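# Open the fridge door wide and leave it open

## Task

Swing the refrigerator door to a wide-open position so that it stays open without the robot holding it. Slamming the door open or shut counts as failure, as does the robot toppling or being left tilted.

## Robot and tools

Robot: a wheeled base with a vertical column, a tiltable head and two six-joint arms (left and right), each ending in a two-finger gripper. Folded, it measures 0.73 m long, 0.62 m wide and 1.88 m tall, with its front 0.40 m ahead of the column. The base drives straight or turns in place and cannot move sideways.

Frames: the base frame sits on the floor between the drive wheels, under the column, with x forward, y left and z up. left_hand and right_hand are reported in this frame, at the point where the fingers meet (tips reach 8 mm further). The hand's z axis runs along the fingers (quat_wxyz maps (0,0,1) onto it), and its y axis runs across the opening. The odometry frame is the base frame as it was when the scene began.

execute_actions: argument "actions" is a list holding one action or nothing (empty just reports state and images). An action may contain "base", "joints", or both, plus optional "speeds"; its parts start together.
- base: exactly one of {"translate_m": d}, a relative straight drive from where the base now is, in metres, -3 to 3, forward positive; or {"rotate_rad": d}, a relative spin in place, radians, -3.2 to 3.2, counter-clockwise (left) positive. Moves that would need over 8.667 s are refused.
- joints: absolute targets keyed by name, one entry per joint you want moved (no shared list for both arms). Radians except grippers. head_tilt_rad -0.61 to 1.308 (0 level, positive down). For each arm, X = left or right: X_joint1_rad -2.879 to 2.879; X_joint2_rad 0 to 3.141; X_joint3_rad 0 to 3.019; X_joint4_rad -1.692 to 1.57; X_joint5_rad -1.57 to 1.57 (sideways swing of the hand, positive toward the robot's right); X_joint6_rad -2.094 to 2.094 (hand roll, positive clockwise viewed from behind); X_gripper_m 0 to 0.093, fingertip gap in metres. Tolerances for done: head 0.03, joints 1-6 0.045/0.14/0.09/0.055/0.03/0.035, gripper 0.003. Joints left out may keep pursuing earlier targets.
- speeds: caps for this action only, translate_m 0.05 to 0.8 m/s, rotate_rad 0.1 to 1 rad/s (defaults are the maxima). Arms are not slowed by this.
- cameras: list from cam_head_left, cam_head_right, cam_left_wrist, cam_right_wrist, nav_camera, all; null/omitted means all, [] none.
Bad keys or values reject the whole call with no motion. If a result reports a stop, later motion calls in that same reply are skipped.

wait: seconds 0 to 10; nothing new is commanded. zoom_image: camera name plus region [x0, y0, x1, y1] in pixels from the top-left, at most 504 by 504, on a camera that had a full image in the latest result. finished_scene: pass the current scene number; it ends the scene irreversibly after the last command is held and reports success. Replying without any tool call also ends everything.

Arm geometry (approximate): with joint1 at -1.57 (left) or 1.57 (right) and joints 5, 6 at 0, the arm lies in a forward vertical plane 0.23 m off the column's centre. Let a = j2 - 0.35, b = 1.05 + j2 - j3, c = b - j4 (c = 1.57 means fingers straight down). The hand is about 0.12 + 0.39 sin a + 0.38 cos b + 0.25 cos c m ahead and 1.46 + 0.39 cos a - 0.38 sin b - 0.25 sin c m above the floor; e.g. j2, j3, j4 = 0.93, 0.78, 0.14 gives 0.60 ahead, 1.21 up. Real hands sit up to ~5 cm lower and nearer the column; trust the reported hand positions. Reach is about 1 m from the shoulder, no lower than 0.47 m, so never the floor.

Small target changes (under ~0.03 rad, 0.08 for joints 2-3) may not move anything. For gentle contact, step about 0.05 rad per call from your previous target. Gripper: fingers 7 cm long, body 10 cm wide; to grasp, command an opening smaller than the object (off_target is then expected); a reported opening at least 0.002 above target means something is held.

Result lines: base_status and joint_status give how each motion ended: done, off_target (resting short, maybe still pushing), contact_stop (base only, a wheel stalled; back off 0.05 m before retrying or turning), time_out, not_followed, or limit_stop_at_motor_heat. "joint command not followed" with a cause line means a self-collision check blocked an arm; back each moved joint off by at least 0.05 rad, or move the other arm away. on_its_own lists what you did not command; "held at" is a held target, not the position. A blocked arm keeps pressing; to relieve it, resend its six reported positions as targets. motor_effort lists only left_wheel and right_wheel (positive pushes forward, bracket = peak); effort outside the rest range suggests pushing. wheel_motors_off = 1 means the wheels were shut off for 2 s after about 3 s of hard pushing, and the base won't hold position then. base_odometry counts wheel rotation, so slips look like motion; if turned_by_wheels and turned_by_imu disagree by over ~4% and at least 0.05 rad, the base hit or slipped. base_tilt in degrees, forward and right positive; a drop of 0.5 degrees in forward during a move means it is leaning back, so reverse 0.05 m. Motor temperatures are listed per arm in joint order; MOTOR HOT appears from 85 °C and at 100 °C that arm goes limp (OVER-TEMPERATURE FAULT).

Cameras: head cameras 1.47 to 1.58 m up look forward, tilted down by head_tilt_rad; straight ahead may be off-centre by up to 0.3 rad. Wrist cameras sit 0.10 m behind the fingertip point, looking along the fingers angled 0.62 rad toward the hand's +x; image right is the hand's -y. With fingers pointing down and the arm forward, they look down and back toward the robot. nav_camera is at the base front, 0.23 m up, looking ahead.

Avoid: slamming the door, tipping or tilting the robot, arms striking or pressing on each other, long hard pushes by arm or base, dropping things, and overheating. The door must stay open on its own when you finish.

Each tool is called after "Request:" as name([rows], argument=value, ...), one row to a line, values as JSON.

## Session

Request:
execute_actions(actions=[])

Scene clock: 0.00 s.
Motor temperatures (°C, as the motors report them): left_arm=[24 26 26 23 26 25] | right_arm=[25 29 26 25 29 25]
base_odometry: x=+0.000 y=+0.000 heading=+0.000 (m, m, rad; odometry frame)
turned_by_wheels: +0.000 (rad since the last result)
turned_by_imu: +0.000 (rad since the last result)
base_tilt: forward=-0.6 right=-0.3 (deg)
base_status: not commanded
joint_positions: head_tilt_rad=+0.858 left_joint1_rad=-1.594 left_joint2_rad=+0.883 left_joint3_rad=+0.413 left_joint4_rad=-0.946 left_joint5_rad=-0.023 left_joint6_rad=-0.047 left_gripper_m=+0.094 right_joint1_rad=+1.558 right_joint2_rad=+0.877 right_joint3_rad=+0.399 right_joint4_rad=-0.955 right_joint5_rad=-0.035 right_joint6_rad=+0.014 right_gripper_m=+0.094
joint_status: not commanded
wheel_motors_off: 0
motor_effort: left_wheel=+5 right_wheel=+4 (%)
left_hand: x=+0.1496 y=+0.2236 z=+1.2515 quat_wxyz=(+0.431, +0.007, -0.902, -0.014) (m; base frame)
right_hand: x=+0.1421 y=-0.2219 z=+1.2557 quat_wxyz=(+0.439, -0.019, -0.898, -0.009) (m; base frame)
pictures: cam_head_left, cam_head_right, cam_left_wrist, cam_right_wrist, nav_camera
Images, in order (width x height): cam_head_left 672x504, cam_head_right 672x504, cam_left_wrist 504x504, cam_right_wrist 504x504, nav_camera 672x504.

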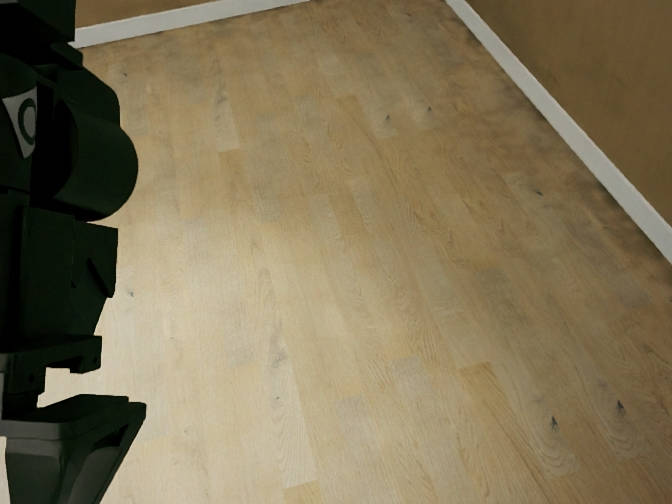

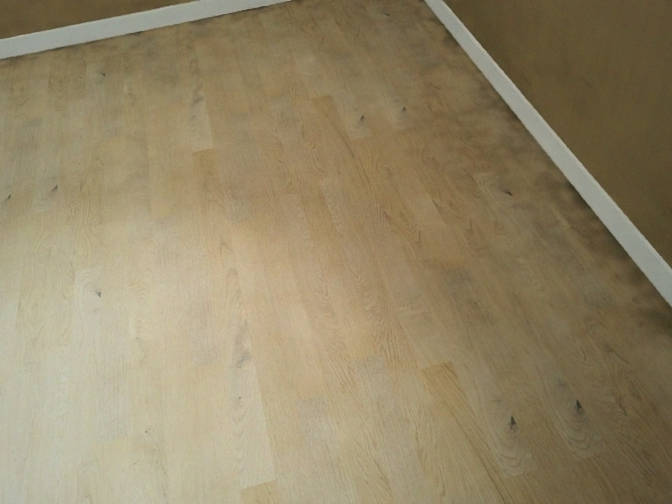

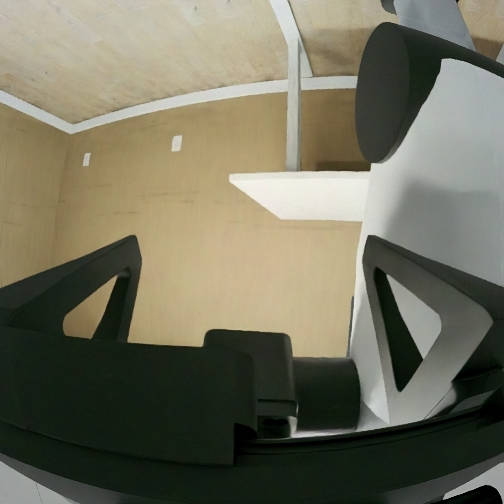

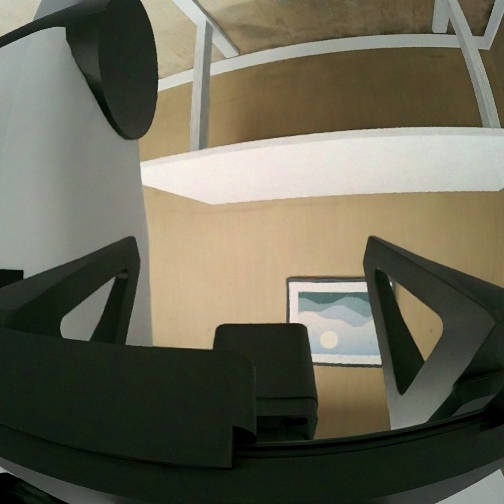

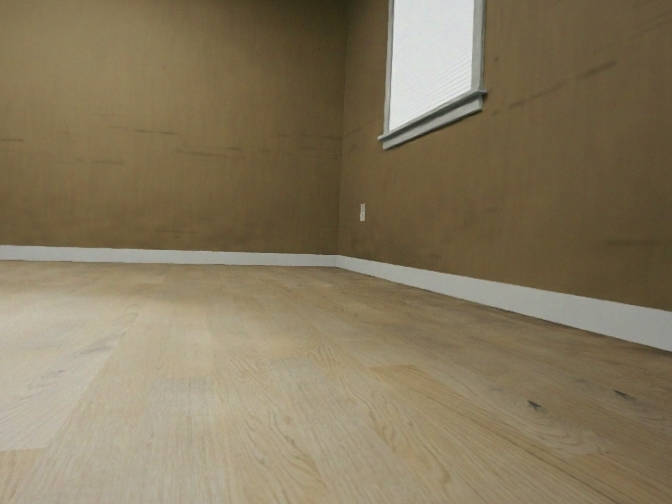

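Request:
execute_actions([
  {"base":{"rotate_rad":1.3},"joints":{"head_tilt_rad":0.45}},
], cameras=["cam_head_left","cam_head_right","nav_camera"])

Scene clock: 7.60 s.
Motor temperatures (°C, as the motors report them): left_arm=[24 26 26 23 26 25] | right_arm=[25 30 26 25 29 25]
base_odometry: x=+0.000 y=+0.000 heading=+1.299 (m, m, rad; odometry frame)
turned_by_wheels: +1.299 (rad since the last result)
turned_by_imu: +1.292 (rad since the last result)
base_tilt: forward=-0.7 right=-0.3 (deg)
base_status: done
joint_positions: head_tilt_rad=+0.468 left_joint1_rad=-1.594 left_joint2_rad=+0.883 left_joint3_rad=+0.413 left_joint4_rad=-0.946 left_joint5_rad=-0.023 left_joint6_rad=-0.047 left_gripper_m=+0.094 right_joint1_rad=+1.558 right_joint2_rad=+0.877 right_joint3_rad=+0.399 right_joint4_rad=-0.955 right_joint5_rad=-0.035 right_joint6_rad=+0.014 right_gripper_m=+0.094
joint_status: all done
wheel_motors_off: 0
motor_effort: left_wheel=-5(51) right_wheel=+7(50) (%)
left_hand: x=+0.1496 y=+0.2236 z=+1.2515 quat_wxyz=(+0.431, +0.007, -0.902, -0.014) (m; base frame)
right_hand: x=+0.1421 y=-0.2219 z=+1.2557 quat_wxyz=(+0.439, -0.019, -0.898, -0.009) (m; base frame)
pictures: cam_head_left, cam_head_right, nav_camera
Images, in order (width x height): cam_head_left 672x504, cam_head_right 672x504, nav_camera 672x504.

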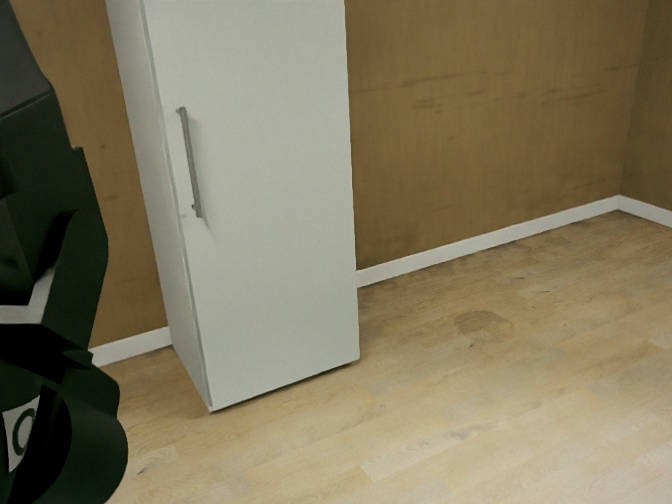

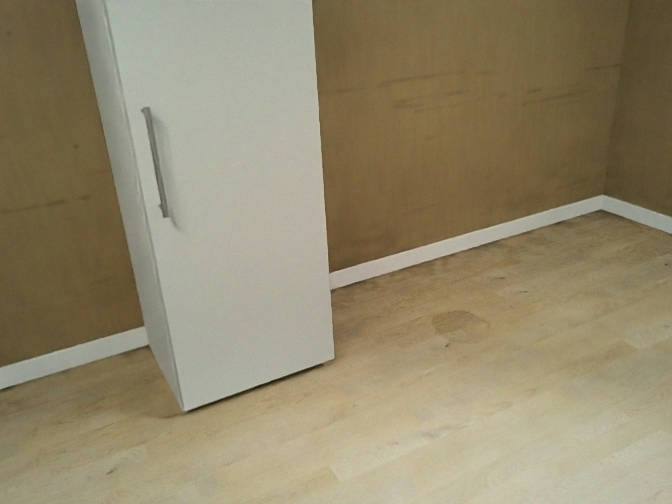

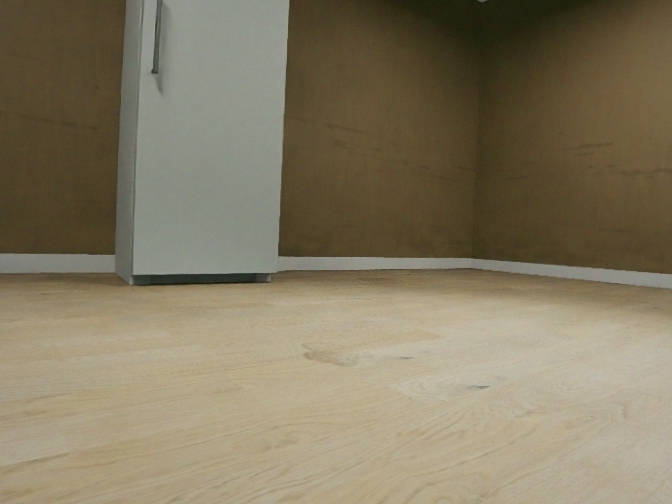

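Request:
execute_actions([
  {"base":{"rotate_rad":0.37},"joints":{"right_joint1_rad":1.89,"right_joint2_rad":1.55,"right_joint3_rad":1.1,"right_joint4_rad":1.1,"right_joint5_rad":1.1,"right_joint6_rad":0.24,"right_gripper_m":0.065,"head_tilt_rad":0.6}},
], cameras=["nav_camera"])

Request:
execute_actions([
  {"base":{"translate_m":0.9}},
], cameras=["nav_camera"])

Request:
execute_actions([
  {"base":{"rotate_rad":0.21}},
], cameras=["nav_camera","cam_head_right","cam_right_wrist"])

Scene clock: 28.50 s.
Motor temperatures (°C, as the motors report them): left_arm=[24 26 26 23 26 25] | right_arm=[25 30 26 25 29 25]
base_odometry: x=+0.000 y=+0.000 heading=+1.668 (m, m, rad; odometry frame)
turned_by_wheels: +0.369 (rad since the last result)
turned_by_imu: +0.367 (rad since the last result)
base_tilt: forward=-0.6 right=-0.3 (deg)
base_status: done
joint_positions: head_tilt_rad=+0.603 left_joint1_rad=-1.594 left_joint2_rad=+0.883 left_joint3_rad=+0.413 left_joint4_rad=-0.946 left_joint5_rad=-0.023 left_joint6_rad=-0.047 left_gripper_m=+0.094 right_joint1_rad=+1.881 right_joint2_rad=+1.553 right_joint3_rad=+1.096 right_joint4_rad=+1.081 right_joint5_rad=+1.096 right_joint6_rad=+0.234 right_gripper_m=+0.065
joint_status: all done
wheel_motors_off: 0
motor_effort: left_wheel=-9(34) right_wheel=+7(32) (%)
left_hand: x=+0.1496 y=+0.2236 z=+1.2515 quat_wxyz=(+0.431, +0.007, -0.902, -0.014) (m; base frame)
right_hand: x=+0.6583 y=-0.2030 z=+1.1316 quat_wxyz=(-0.486, -0.376, -0.750, +0.245) (m; base frame)
pictures: nav_camera
Images, in order (width x height): nav_camera 672x504.

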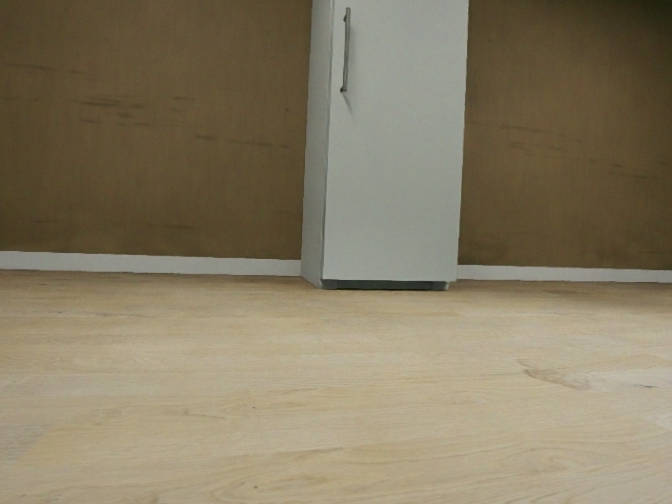

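Scene clock: 31.60 s.
Motor temperatures (°C, as the motors report them): left_arm=[24 26 26 23 26 25] | right_arm=[25 30 26 25 29 25]
base_odometry: x=-0.088 y=+0.896 heading=+1.668 (m, m, rad; odometry frame)
turned_by_wheels: +0.000 (rad since the last result)
turned_by_imu: -0.003 (rad since the last result)
base_tilt: forward=-0.6 right=-0.3 (deg)
base_status: done
joint_positions: head_tilt_rad=+0.604 left_joint1_rad=-1.594 left_joint2_rad=+0.883 left_joint3_rad=+0.415 left_joint4_rad=-0.946 left_joint5_rad=-0.023 left_joint6_rad=-0.047 left_gripper_m=+0.094 right_joint1_rad=+1.881 right_joint2_rad=+1.552 right_joint3_rad=+1.099 right_joint4_rad=+1.081 right_joint5_rad=+1.097 right_joint6_rad=+0.234 right_gripper_m=+0.065
joint_status: not commanded
wheel_motors_off: 0
motor_effort: left_wheel=+1(64) right_wheel=+0(65) (%)
left_hand: x=+0.1508 y=+0.2236 z=+1.2511 quat_wxyz=(+0.430, +0.007, -0.903, -0.014) (m; base frame)
right_hand: x=+0.6596 y=-0.2030 z=+1.1324 quat_wxyz=(-0.487, -0.377, -0.749, +0.245) (m; base frame)
pictures: nav_camera
Images, in order (width x height): nav_camera 672x504.

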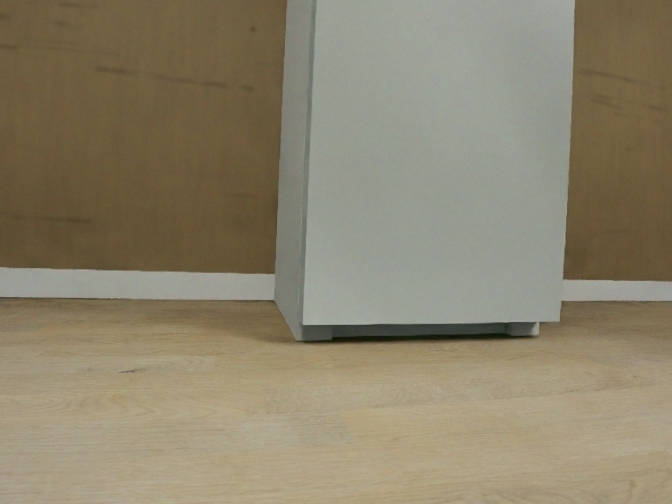

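Scene clock: 32.97 s.
Motor temperatures (°C, as the motors report them): left_arm=[24 26 26 23 26 25] | right_arm=[25 30 26 25 29 25]
base_odometry: x=-0.088 y=+0.896 heading=+1.876 (m, m, rad; odometry frame)
turned_by_wheels: +0.209 (rad since the last result)
turned_by_imu: +0.205 (rad since the last result)
base_tilt: forward=-0.6 right=-0.2 (deg)
base_status: done
joint_positions: head_tilt_rad=+0.604 left_joint1_rad=-1.594 left_joint2_rad=+0.883 left_joint3_rad=+0.415 left_joint4_rad=-0.946 left_joint5_rad=-0.023 left_joint6_rad=-0.047 left_gripper_m=+0.094 right_joint1_rad=+1.883 right_joint2_rad=+1.552 right_joint3_rad=+1.099 right_joint4_rad=+1.081 right_joint5_rad=+1.097 right_joint6_rad=+0.234 right_gripper_m=+0.065
joint_status: not commanded
wheel_motors_off: 0
motor_effort: left_wheel=-2(60) right_wheel=+2(48) (%)
left_hand: x=+0.1508 y=+0.2236 z=+1.2511 quat_wxyz=(+0.430, +0.007, -0.903, -0.014) (m; base frame)
right_hand: x=+0.6596 y=-0.2024 z=+1.1324 quat_wxyz=(-0.487, -0.377, -0.749, +0.245) (m; base frame)
pictures: cam_head_right, cam_right_wrist, nav_camera
Images, in order (width x height): cam_head_right 672x504, cam_right_wrist 504x504, nav_camera 672x504.

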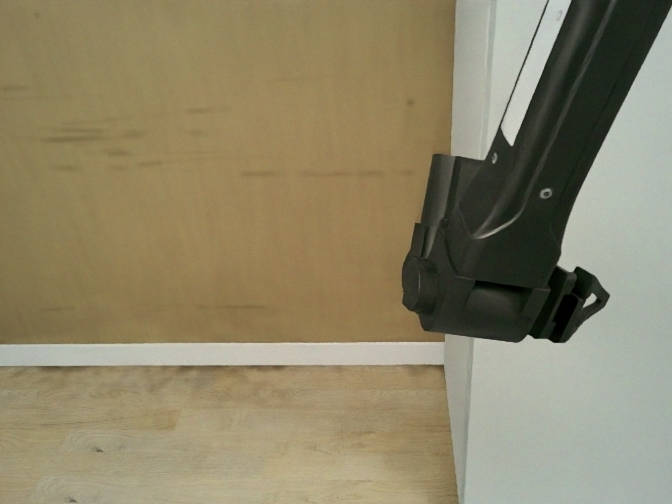

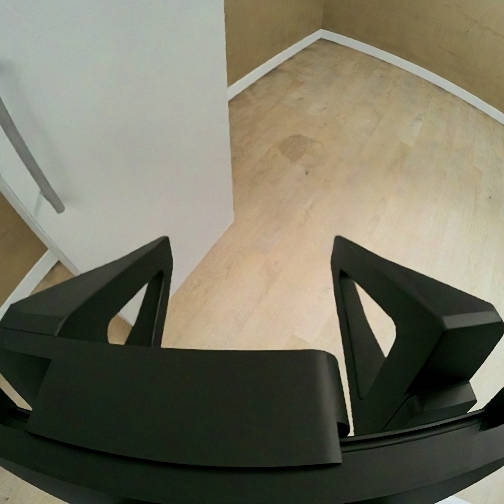

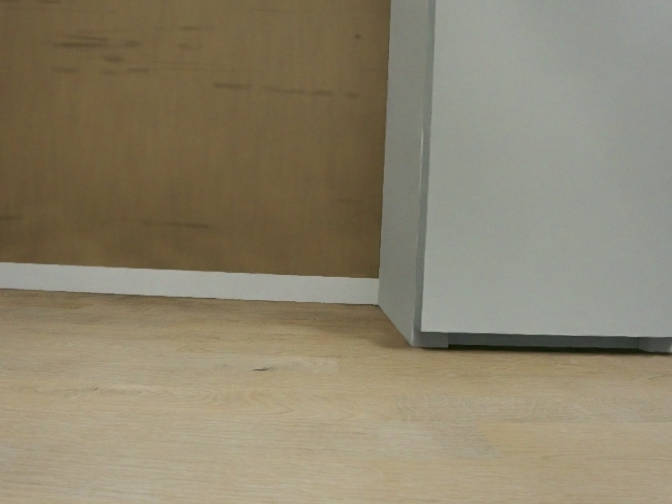

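Request:
execute_actions([
  {"base":{"translate_m":0.38},"speeds":{"translate_m":0.4}},
], cameras=["nav_camera","cam_head_right","cam_right_wrist"])

Scene clock: 41.17 s.
Motor temperatures (°C, as the motors report them): left_arm=[24 26 26 23 26 25] | right_arm=[25 31 26 25 29 25]
base_odometry: x=-0.202 y=+1.258 heading=+1.877 (m, m, rad; odometry frame)
turned_by_wheels: +0.000 (rad since the last result)
turned_by_imu: -0.002 (rad since the last result)
base_tilt: forward=-0.5 right=-0.3 (deg)
base_status: done
joint_positions: head_tilt_rad=+0.604 left_joint1_rad=-1.594 left_joint2_rad=+0.883 left_joint3_rad=+0.414 left_joint4_rad=-0.946 left_joint5_rad=-0.023 left_joint6_rad=-0.047 left_gripper_m=+0.094 right_joint1_rad=+1.883 right_joint2_rad=+1.552 right_joint3_rad=+1.100 right_joint4_rad=+1.081 right_joint5_rad=+1.098 right_joint6_rad=+0.234 right_gripper_m=+0.065
joint_status: not commanded
wheel_motors_off: 0
motor_effort: left_wheel=+0(68) right_wheel=-2(57) (%)
left_hand: x=+0.1502 y=+0.2236 z=+1.2513 quat_wxyz=(+0.431, +0.007, -0.902, -0.014) (m; base frame)
right_hand: x=+0.6601 y=-0.2024 z=+1.1326 quat_wxyz=(-0.487, -0.378, -0.749, +0.245) (m; base frame)
pictures: cam_head_right, cam_right_wrist, nav_camera
Images, in order (width x height): cam_head_right 672x504, cam_right_wrist 504x504, nav_camera 672x504.

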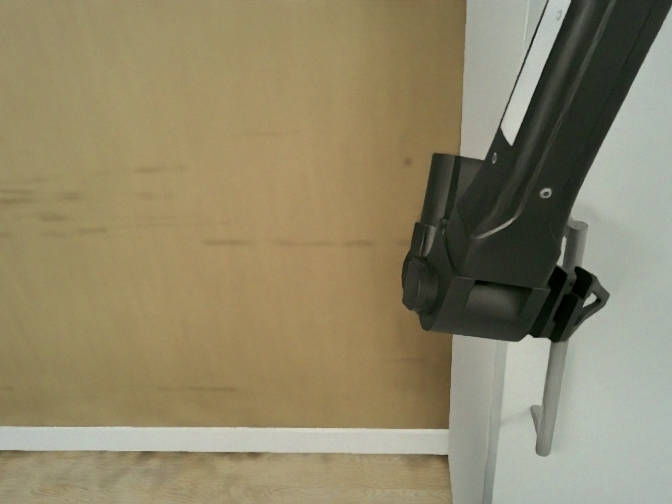

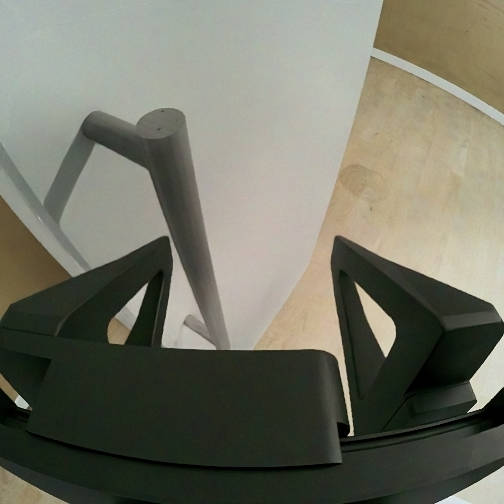

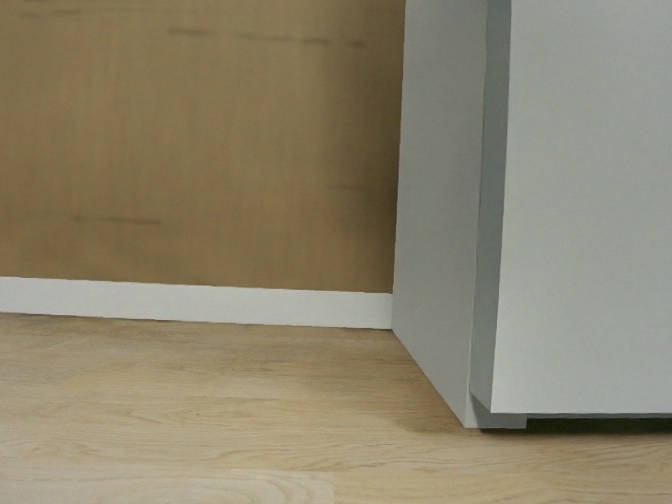

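Request:
execute_actions([
  {"base":{"translate_m":-0.06},"joints":{"right_joint2_rad":1.82,"right_joint3_rad":1.38}},
], cameras=["cam_head_right","cam_right_wrist"])

Scene clock: 50.00 s.
Motor temperatures (°C, as the motors report them): left_arm=[24 26 26 23 26 25] | right_arm=[25 31 26 25 29 25]
base_odometry: x=-0.184 y=+1.201 heading=+1.877 (m, m, rad; odometry frame)
turned_by_wheels: +0.000 (rad since the last result)
turned_by_imu: -0.002 (rad since the last result)
base_tilt: forward=-0.6 right=-0.2 (deg)
base_status: done
joint_positions: head_tilt_rad=+0.604 left_joint1_rad=-1.594 left_joint2_rad=+0.883 left_joint3_rad=+0.412 left_joint4_rad=-0.946 left_joint5_rad=-0.023 left_joint6_rad=-0.047 left_gripper_m=+0.094 right_joint1_rad=+1.883 right_joint2_rad=+1.837 right_joint3_rad=+1.366 right_joint4_rad=+1.084 right_joint5_rad=+1.098 right_joint6_rad=+0.234 right_gripper_m=+0.065
joint_status: all done
wheel_motors_off: 0
motor_effort: left_wheel=-3(40) right_wheel=-1(40) (%)
left_hand: x=+0.1494 y=+0.2237 z=+1.2515 quat_wxyz=(+0.432, +0.007, -0.902, -0.014) (m; base frame)
right_hand: x=+0.6736 y=-0.1710 z=+1.0278 quat_wxyz=(-0.482, -0.374, -0.753, +0.247) (m; base frame)
pictures: cam_head_right, cam_right_wrist
Images, in order (width x height): cam_head_right 672x504, cam_right_wrist 504x504.

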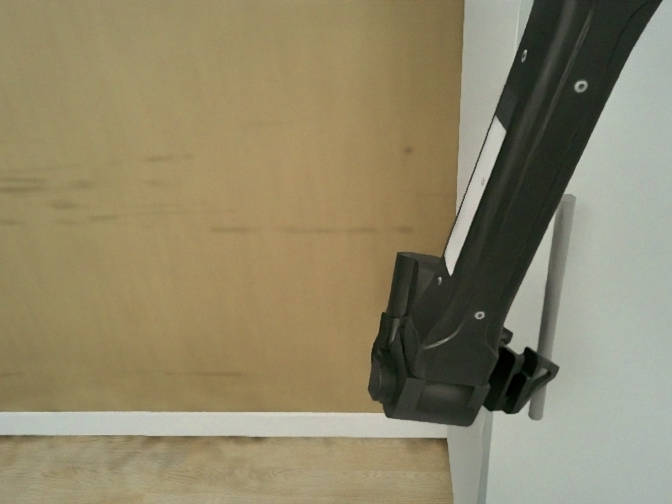

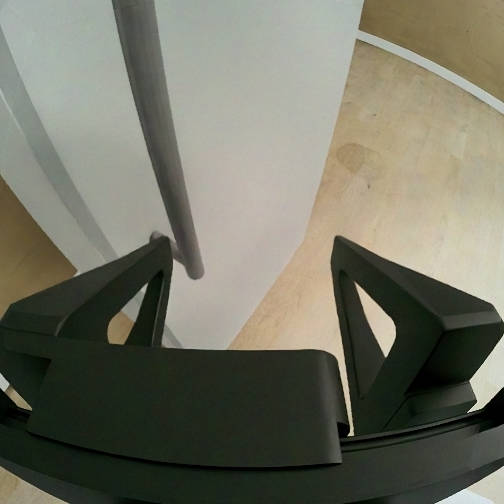

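Request:
execute_actions([
  {"base":{"translate_m":0.075},"speeds":{"translate_m":0.1}},
], cameras=["cam_right_wrist"])

Scene clock: 57.53 s.
Motor temperatures (°C, as the motors report them): left_arm=[24 26 26 23 26 25] | right_arm=[25 31 26 25 29 25]
base_odometry: x=-0.207 y=+1.273 heading=+1.877 (m, m, rad; odometry frame)
turned_by_wheels: +0.000 (rad since the last result)
turned_by_imu: -0.002 (rad since the last result)
base_tilt: forward=-0.6 right=-0.2 (deg)
base_status: done
joint_positions: head_tilt_rad=+0.604 left_joint1_rad=-1.594 left_joint2_rad=+0.883 left_joint3_rad=+0.412 left_joint4_rad=-0.946 left_joint5_rad=-0.023 left_joint6_rad=-0.047 left_gripper_m=+0.094 right_joint1_rad=+1.883 right_joint2_rad=+1.835 right_joint3_rad=+1.370 right_joint4_rad=+1.084 right_joint5_rad=+1.098 right_joint6_rad=+0.234 right_gripper_m=+0.065
joint_status: not commanded
wheel_motors_off: 0
motor_effort: left_wheel=+2(40) right_wheel=-1(39) (%)
left_hand: x=+0.1492 y=+0.2237 z=+1.2516 quat_wxyz=(+0.432, +0.007, -0.902, -0.014) (m; base frame)
right_hand: x=+0.6763 y=-0.1711 z=+1.0297 quat_wxyz=(-0.484, -0.375, -0.751, +0.246) (m; base frame)
pictures: cam_right_wrist
Images, in order (width x height): cam_right_wrist 504x504.

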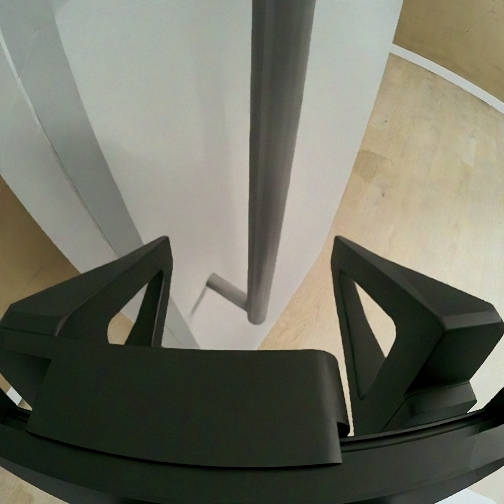

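Request:
execute_actions([
  {"base":{"translate_m":0.01},"joints":{"right_joint1_rad":1.83,"right_gripper_m":0.055}},
], cameras=["cam_right_wrist"])

Request:
execute_actions([
  {"base":{"translate_m":0.015},"joints":{"right_joint1_rad":1.80,"right_gripper_m":0.045}},
], cameras=["cam_right_wrist"])

Scene clock: 65.53 s.
Motor temperatures (°C, as the motors report them): left_arm=[24 26 26 23 26 25] | right_arm=[25 32 26 25 29 25]
base_odometry: x=-0.210 y=+1.282 heading=+1.877 (m, m, rad; odometry frame)
turned_by_wheels: +0.000 (rad since the last result)
turned_by_imu: -0.001 (rad since the last result)
base_tilt: forward=-0.6 right=-0.2 (deg)
base_status: done
joint_positions: head_tilt_rad=+0.604 left_joint1_rad=-1.594 left_joint2_rad=+0.883 left_joint3_rad=+0.413 left_joint4_rad=-0.946 left_joint5_rad=-0.023 left_joint6_rad=-0.047 left_gripper_m=+0.094 right_joint1_rad=+1.838 right_joint2_rad=+1.832 right_joint3_rad=+1.374 right_joint4_rad=+1.084 right_joint5_rad=+1.098 right_joint6_rad=+0.234 right_gripper_m=+0.055
joint_status: all done
wheel_motors_off: 0
motor_effort: left_wheel=-2(41) right_wheel=+1(38) (%)
left_hand: x=+0.1498 y=+0.2236 z=+1.2514 quat_wxyz=(+0.431, +0.007, -0.902, -0.014) (m; base frame)
right_hand: x=+0.6800 y=-0.2013 z=+1.0301 quat_wxyz=(-0.490, -0.376, -0.740, +0.265) (m; base frame)
pictures: cam_right_wrist
Images, in order (width x height): cam_right_wrist 504x504.

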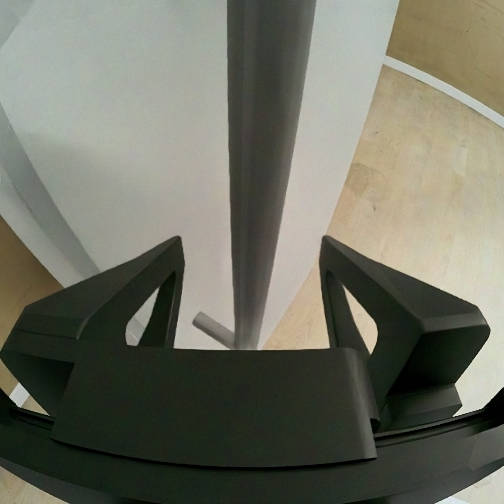

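Scene clock: 66.50 s.
Motor temperatures (°C, as the motors report them): left_arm=[24 26 26 23 26 25] | right_arm=[25 32 26 25 29 25]
base_odometry: x=-0.214 y=+1.297 heading=+1.877 (m, m, rad; odometry frame)
turned_by_wheels: +0.000 (rad since the last result)
turned_by_imu: +0.000 (rad since the last result)
base_tilt: forward=-0.6 right=-0.3 (deg)
base_status: done
joint_positions: head_tilt_rad=+0.604 left_joint1_rad=-1.594 left_joint2_rad=+0.883 left_joint3_rad=+0.414 left_joint4_rad=-0.946 left_joint5_rad=-0.023 left_joint6_rad=-0.047 left_gripper_m=+0.094 right_joint1_rad=+1.812 right_joint2_rad=+1.831 right_joint3_rad=+1.376 right_joint4_rad=+1.084 right_joint5_rad=+1.098 right_joint6_rad=+0.234 right_gripper_m=+0.045
joint_status: all done
wheel_motors_off: 0
motor_effort: left_wheel=+1(39) right_wheel=+0(39) (%)
left_hand: x=+0.1502 y=+0.2236 z=+1.2513 quat_wxyz=(+0.431, +0.007, -0.902, -0.014) (m; base frame)
right_hand: x=+0.6813 y=-0.2182 z=+1.0307 quat_wxyz=(-0.494, -0.376, -0.734, +0.276) (m; base frame)
pictures: cam_right_wrist
Images, in order (width x height): cam_right_wrist 504x504.

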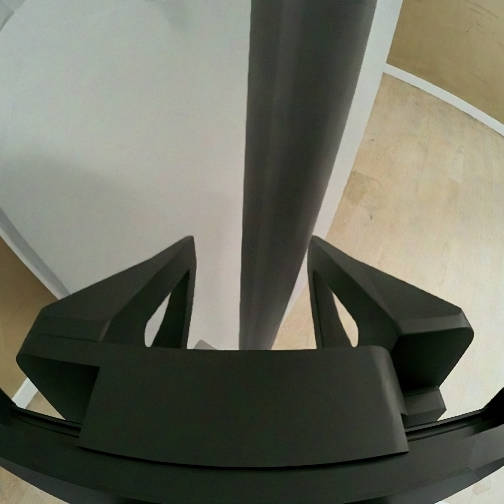

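Request:
execute_actions([
  {"base":{"translate_m":-0.008},"joints":{"right_gripper_m":0.0,"right_joint6_rad":0.27}},
], cameras=[])

Request:
execute_actions([
  {"base":{"translate_m":-0.09},"joints":{"right_joint1_rad":1.785},"speeds":{"translate_m":0.05}},
], cameras=["nav_camera","cam_right_wrist"])

Request:
execute_actions([
  {"base":{"translate_m":-0.08},"joints":{"right_joint1_rad":1.715,"right_joint6_rad":0.31},"speeds":{"translate_m":0.07}},
], cameras=["nav_camera","cam_right_wrist"])

Scene clock: 79.50 s.
Motor temperatures (°C, as the motors report them): left_arm=[24 26 26 23 26 25] | right_arm=[25 32 26 25 29 25]
base_odometry: x=-0.212 y=+1.289 heading=+1.877 (m, m, rad; odometry frame)
turned_by_wheels: +0.000 (rad since the last result)
turned_by_imu: -0.001 (rad since the last result)
base_tilt: forward=-0.6 right=-0.2 (deg)
base_status: done
joint_positions: head_tilt_rad=+0.604 left_joint1_rad=-1.594 left_joint2_rad=+0.883 left_joint3_rad=+0.410 left_joint4_rad=-0.946 left_joint5_rad=-0.023 left_joint6_rad=-0.047 left_gripper_m=+0.094 right_joint1_rad=+1.812 right_joint2_rad=+1.830 right_joint3_rad=+1.377 right_joint4_rad=+1.085 right_joint5_rad=+1.095 right_joint6_rad=+0.269 right_gripper_m=+0.017
joint_status: right_gripper_m off_target (ended at +0.017, target +0.000); the others done
wheel_motors_off: 0
motor_effort: left_wheel=-2(40) right_wheel=-1(44) (%)
left_hand: x=+0.1482 y=+0.2237 z=+1.2519 quat_wxyz=(+0.433, +0.007, -0.901, -0.014) (m; base frame)
right_hand: x=+0.6827 y=-0.2181 z=+1.0312 quat_wxyz=(-0.500, -0.389, -0.727, +0.266) (m; base frame)
pictures: none
No camera images: the call's "cameras" was empty. Leave "cameras" out to get every camera's image.

Scene clock: 82.33 s.
Motor temperatures (°C, as the motors report them): left_arm=[24 26 26 23 26 25] | right_arm=[25 32 26 25 32 25]
base_odometry: x=-0.185 y=+1.203 heading=+1.876 (m, m, rad; odometry frame)
turned_by_wheels: -0.001 (rad since the last result)
turned_by_imu: -0.001 (rad since the last result)
base_tilt: forward=-0.6 right=-0.2 (deg)
base_status: done
joint_positions: head_tilt_rad=+0.604 left_joint1_rad=-1.594 left_joint2_rad=+0.883 left_joint3_rad=+0.412 left_joint4_rad=-0.946 left_joint5_rad=-0.023 left_joint6_rad=-0.047 left_gripper_m=+0.094 right_joint1_rad=+1.789 right_joint2_rad=+1.818 right_joint3_rad=+1.378 right_joint4_rad=+1.101 right_joint5_rad=+1.102 right_joint6_rad=+0.270 right_gripper_m=+0.017
joint_status: all done
wheel_motors_off: 0
motor_effort: left_wheel=-1(40) right_wheel=+0(41) (%)
left_hand: x=+0.1490 y=+0.2237 z=+1.2517 quat_wxyz=(+0.432, +0.007, -0.902, -0.014) (m; base frame)
right_hand: x=+0.6882 y=-0.2352 z=+1.0407 quat_wxyz=(-0.510, -0.396, -0.713, +0.273) (m; base frame)
pictures: cam_right_wrist, nav_camera
Images, in order (width x height): cam_right_wrist 504x504, nav_camera 672x504.

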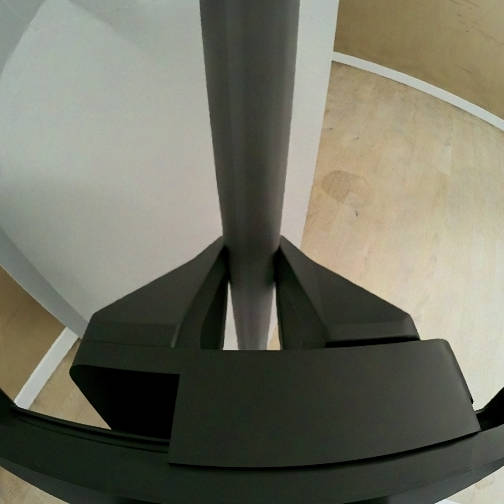

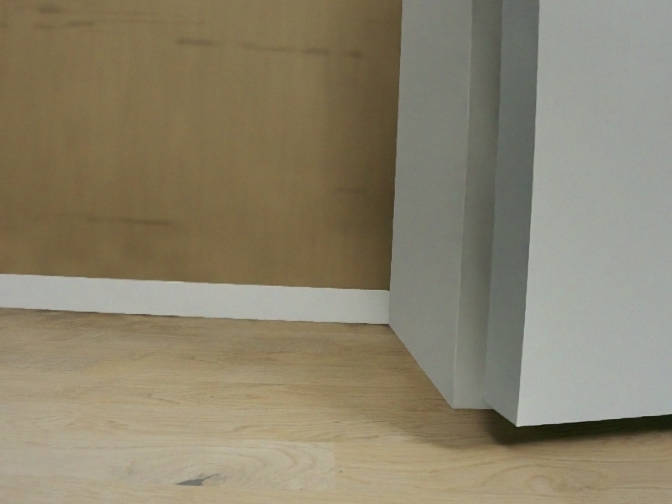

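Scene clock: 84.23 s.
Motor temperatures (°C, as the motors report them): left_arm=[24 26 26 23 26 25] | right_arm=[25 32 26 25 32 25]
base_odometry: x=-0.161 y=+1.127 heading=+1.876 (m, m, rad; odometry frame)
turned_by_wheels: -0.001 (rad since the last result)
turned_by_imu: -0.001 (rad since the last result)
base_tilt: forward=-0.7 right=-0.2 (deg)
base_status: done
joint_positions: head_tilt_rad=+0.604 left_joint1_rad=-1.594 left_joint2_rad=+0.883 left_joint3_rad=+0.412 left_joint4_rad=-0.946 left_joint5_rad=-0.023 left_joint6_rad=-0.047 left_gripper_m=+0.094 right_joint1_rad=+1.736 right_joint2_rad=+1.819 right_joint3_rad=+1.376 right_joint4_rad=+1.098 right_joint5_rad=+1.086 right_joint6_rad=+0.294 right_gripper_m=+0.017
joint_status: all done
wheel_motors_off: 0
motor_effort: left_wheel=-2(42) right_wheel=+2(43) (%)
left_hand: x=+0.1490 y=+0.2237 z=+1.2517 quat_wxyz=(+0.432, +0.007, -0.902, -0.014) (m; base frame)
right_hand: x=+0.6882 y=-0.2690 z=+1.0400 quat_wxyz=(-0.519, -0.398, -0.701, +0.285) (m; base frame)
pictures: cam_right_wrist, nav_camera
Images, in order (width x height): cam_right_wrist 504x504, nav_camera 672x504.

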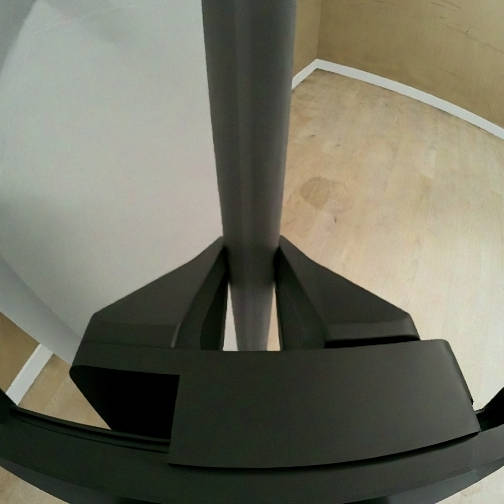

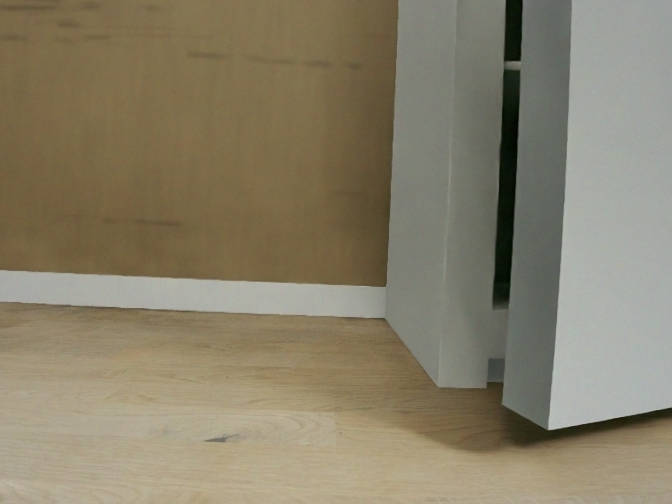

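Request:
execute_actions([
  {"base":{"translate_m":-0.08},"joints":{"right_joint1_rad":1.625,"right_joint5_rad":1.0,"right_joint6_rad":0.33},"speeds":{"translate_m":0.07}},
], cameras=["cam_right_wrist"])

Request:
execute_actions([
  {"base":{"translate_m":-0.075},"joints":{"right_joint1_rad":1.53,"right_joint5_rad":0.87,"right_joint6_rad":0.36},"speeds":{"translate_m":0.07}},
], cameras=["cam_right_wrist"])

Request:
execute_actions([
  {"base":{"translate_m":-0.045},"joints":{"right_joint1_rad":1.44,"right_joint5_rad":0.65,"right_joint6_rad":0.37},"speeds":{"translate_m":0.07}},
], cameras=["cam_right_wrist"])

Request:
execute_actions([
  {"base":{"translate_m":-0.04},"joints":{"right_joint1_rad":1.35,"right_joint5_rad":0.44,"right_joint6_rad":0.38},"speeds":{"translate_m":0.07}},
], cameras=[])

Request:
execute_actions([
  {"joints":{"right_gripper_m":0.045}},
], cameras=["cam_right_wrist","nav_camera"])

Scene clock: 103.57 s.
Motor temperatures (°C, as the motors report them): left_arm=[24 26 26 23 26 25] | right_arm=[25 32 26 25 31 25]
base_odometry: x=-0.137 y=+1.050 heading=+1.875 (m, m, rad; odometry frame)
turned_by_wheels: +0.000 (rad since the last result)
turned_by_imu: -0.002 (rad since the last result)
base_tilt: forward=-0.6 right=-0.3 (deg)
base_status: done
joint_positions: head_tilt_rad=+0.604 left_joint1_rad=-1.594 left_joint2_rad=+0.883 left_joint3_rad=+0.412 left_joint4_rad=-0.946 left_joint5_rad=-0.023 left_joint6_rad=-0.047 left_gripper_m=+0.094 right_joint1_rad=+1.654 right_joint2_rad=+1.818 right_joint3_rad=+1.373 right_joint4_rad=+1.098 right_joint5_rad=+0.990 right_joint6_rad=+0.311 right_gripper_m=+0.017
joint_status: all done
wheel_motors_off: 0
motor_effort: left_wheel=+0(42) right_wheel=-1(40) (%)
left_hand: x=+0.1492 y=+0.2237 z=+1.2516 quat_wxyz=(+0.432, +0.007, -0.902, -0.014) (m; base frame)
right_hand: x=+0.6972 y=-0.3140 z=+1.0403 quat_wxyz=(-0.536, -0.379, -0.701, +0.279) (m; base frame)
pictures: cam_right_wrist
Images, in order (width x height): cam_right_wrist 504x504.

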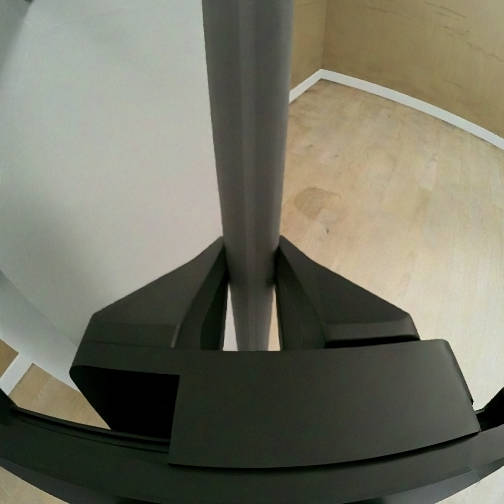

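Scene clock: 105.50 s.
Motor temperatures (°C, as the motors report them): left_arm=[24 26 26 23 26 25] | right_arm=[25 32 26 25 31 25]
base_odometry: x=-0.114 y=+0.979 heading=+1.875 (m, m, rad; odometry frame)
turned_by_wheels: +0.000 (rad since the last result)
turned_by_imu: -0.001 (rad since the last result)
base_tilt: forward=-0.6 right=-0.2 (deg)
base_status: done
joint_positions: head_tilt_rad=+0.604 left_joint1_rad=-1.594 left_joint2_rad=+0.883 left_joint3_rad=+0.412 left_joint4_rad=-0.946 left_joint5_rad=-0.023 left_joint6_rad=-0.047 left_gripper_m=+0.094 right_joint1_rad=+1.542 right_joint2_rad=+1.824 right_joint3_rad=+1.367 right_joint4_rad=+1.098 right_joint5_rad=+0.866 right_joint6_rad=+0.346 right_gripper_m=+0.017
joint_status: all done
wheel_motors_off: 0
motor_effort: left_wheel=-1(39) right_wheel=-6(44) (%)
left_hand: x=+0.1490 y=+0.2237 z=+1.2517 quat_wxyz=(+0.432, +0.007, -0.902, -0.014) (m; base frame)
right_hand: x=+0.7004 y=-0.3755 z=+1.0406 quat_wxyz=(-0.554, -0.356, -0.702, +0.272) (m; base frame)
pictures: cam_right_wrist
Images, in order (width x height): cam_right_wrist 504x504.

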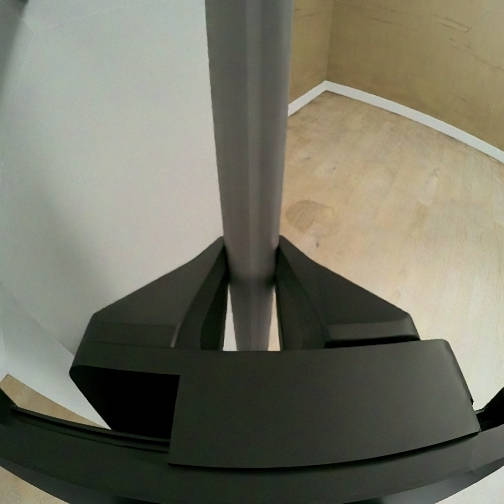

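Scene clock: 107.03 s.
Motor temperatures (°C, as the motors report them): left_arm=[24 26 26 23 26 25] | right_arm=[25 32 26 25 30 25]
base_odometry: x=-0.101 y=+0.936 heading=+1.876 (m, m, rad; odometry frame)
turned_by_wheels: +0.001 (rad since the last result)
turned_by_imu: +0.000 (rad since the last result)
base_tilt: forward=-0.6 right=-0.2 (deg)
base_status: done
joint_positions: head_tilt_rad=+0.604 left_joint1_rad=-1.594 left_joint2_rad=+0.883 left_joint3_rad=+0.412 left_joint4_rad=-0.946 left_joint5_rad=-0.023 left_joint6_rad=-0.047 left_gripper_m=+0.094 right_joint1_rad=+1.453 right_joint2_rad=+1.824 right_joint3_rad=+1.360 right_joint4_rad=+1.096 right_joint5_rad=+0.652 right_joint6_rad=+0.358 right_gripper_m=+0.017
joint_status: all done
wheel_motors_off: 0
motor_effort: left_wheel=-1(45) right_wheel=-5(49) (%)
left_hand: x=+0.1494 y=+0.2237 z=+1.2515 quat_wxyz=(+0.432, +0.007, -0.902, -0.014) (m; base frame)
right_hand: x=+0.7137 y=-0.4108 z=+1.0402 quat_wxyz=(-0.567, -0.307, -0.730, +0.226) (m; base frame)
pictures: cam_right_wrist
Images, in order (width x height): cam_right_wrist 504x504.

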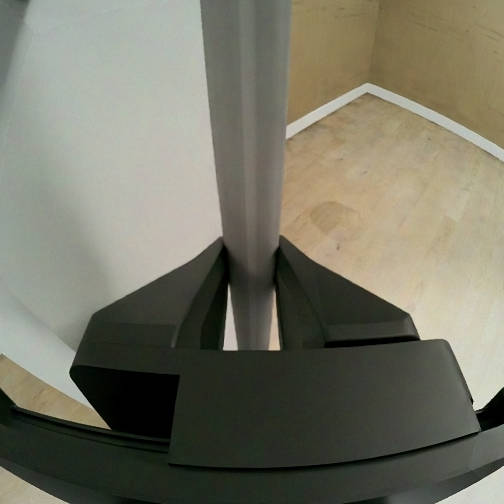

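Scene clock: 108.50 s.
Motor temperatures (°C, as the motors report them): left_arm=[24 26 26 23 26 25] | right_arm=[25 32 26 25 30 25]
base_odometry: x=-0.089 y=+0.898 heading=+1.876 (m, m, rad; odometry frame)
turned_by_wheels: +0.001 (rad since the last result)
turned_by_imu: +0.000 (rad since the last result)
base_tilt: forward=-0.6 right=-0.3 (deg)
base_status: done
joint_positions: head_tilt_rad=+0.604 left_joint1_rad=-1.594 left_joint2_rad=+0.883 left_joint3_rad=+0.411 left_joint4_rad=-0.946 left_joint5_rad=-0.023 left_joint6_rad=-0.047 left_gripper_m=+0.094 right_joint1_rad=+1.352 right_joint2_rad=+1.833 right_joint3_rad=+1.368 right_joint4_rad=+1.088 right_joint5_rad=+0.434 right_joint6_rad=+0.372 right_gripper_m=+0.017
joint_status: all done
wheel_motors_off: 0
motor_effort: left_wheel=+0(40) right_wheel=-4(50) (%)
left_hand: x=+0.1488 y=+0.2237 z=+1.2517 quat_wxyz=(+0.432, +0.007, -0.902, -0.014) (m; base frame)
right_hand: x=+0.7225 y=-0.4513 z=+1.0405 quat_wxyz=(-0.571, -0.255, -0.758, +0.184) (m; base frame)
pictures: none
No camera images: the call's "cameras" was empty. Leave "cameras" out to get every camera's image.

Scene clock: 109.10 s.
Motor temperatures (°C, as the motors report them): left_arm=[24 26 26 23 26 25] | right_arm=[25 32 26 25 30 25]
base_odometry: x=-0.089 y=+0.898 heading=+1.876 (m, m, rad; odometry frame)
turned_by_wheels: +0.000 (rad since the last result)
turned_by_imu: +0.000 (rad since the last result)
base_tilt: forward=-0.6 right=-0.3 (deg)
base_status: not commanded
joint_positions: head_tilt_rad=+0.604 left_joint1_rad=-1.594 left_joint2_rad=+0.883 left_joint3_rad=+0.411 left_joint4_rad=-0.946 left_joint5_rad=-0.023 left_joint6_rad=-0.047 left_gripper_m=+0.094 right_joint1_rad=+1.352 right_joint2_rad=+1.833 right_joint3_rad=+1.368 right_joint4_rad=+1.088 right_joint5_rad=+0.436 right_joint6_rad=+0.373 right_gripper_m=+0.045
joint_status: all done
wheel_motors_off: 0
motor_effort: left_wheel=+0(1) right_wheel=-4(4) (%)
left_hand: x=+0.1488 y=+0.2237 z=+1.2517 quat_wxyz=(+0.432, +0.007, -0.902, -0.014) (m; base frame)
right_hand: x=+0.7224 y=-0.4515 z=+1.0406 quat_wxyz=(-0.571, -0.256, -0.758, +0.185) (m; base frame)
pictures: cam_right_wrist, nav_camera
Images, in order (width x height): cam_right_wrist 504x504, nav_camera 672x504.

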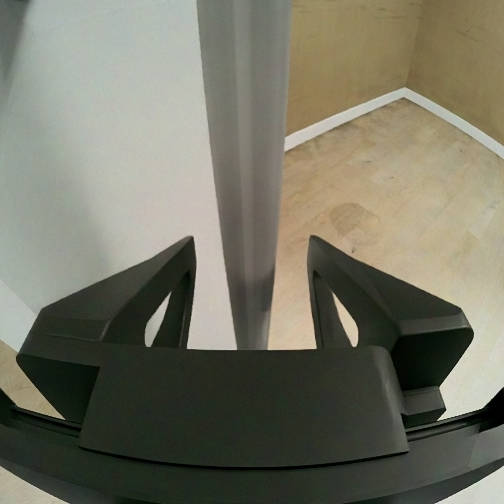

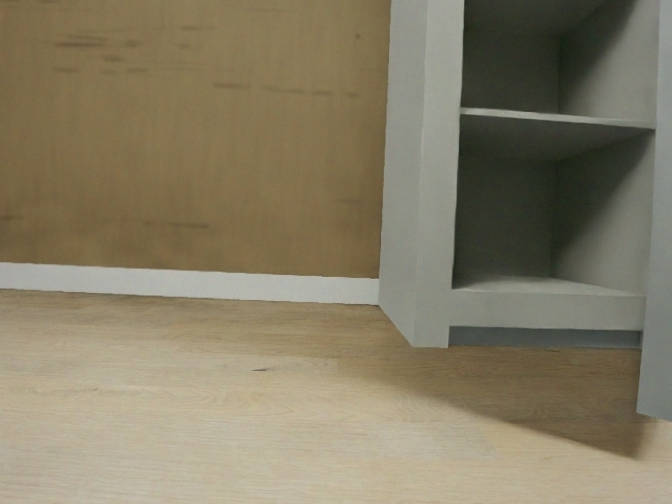

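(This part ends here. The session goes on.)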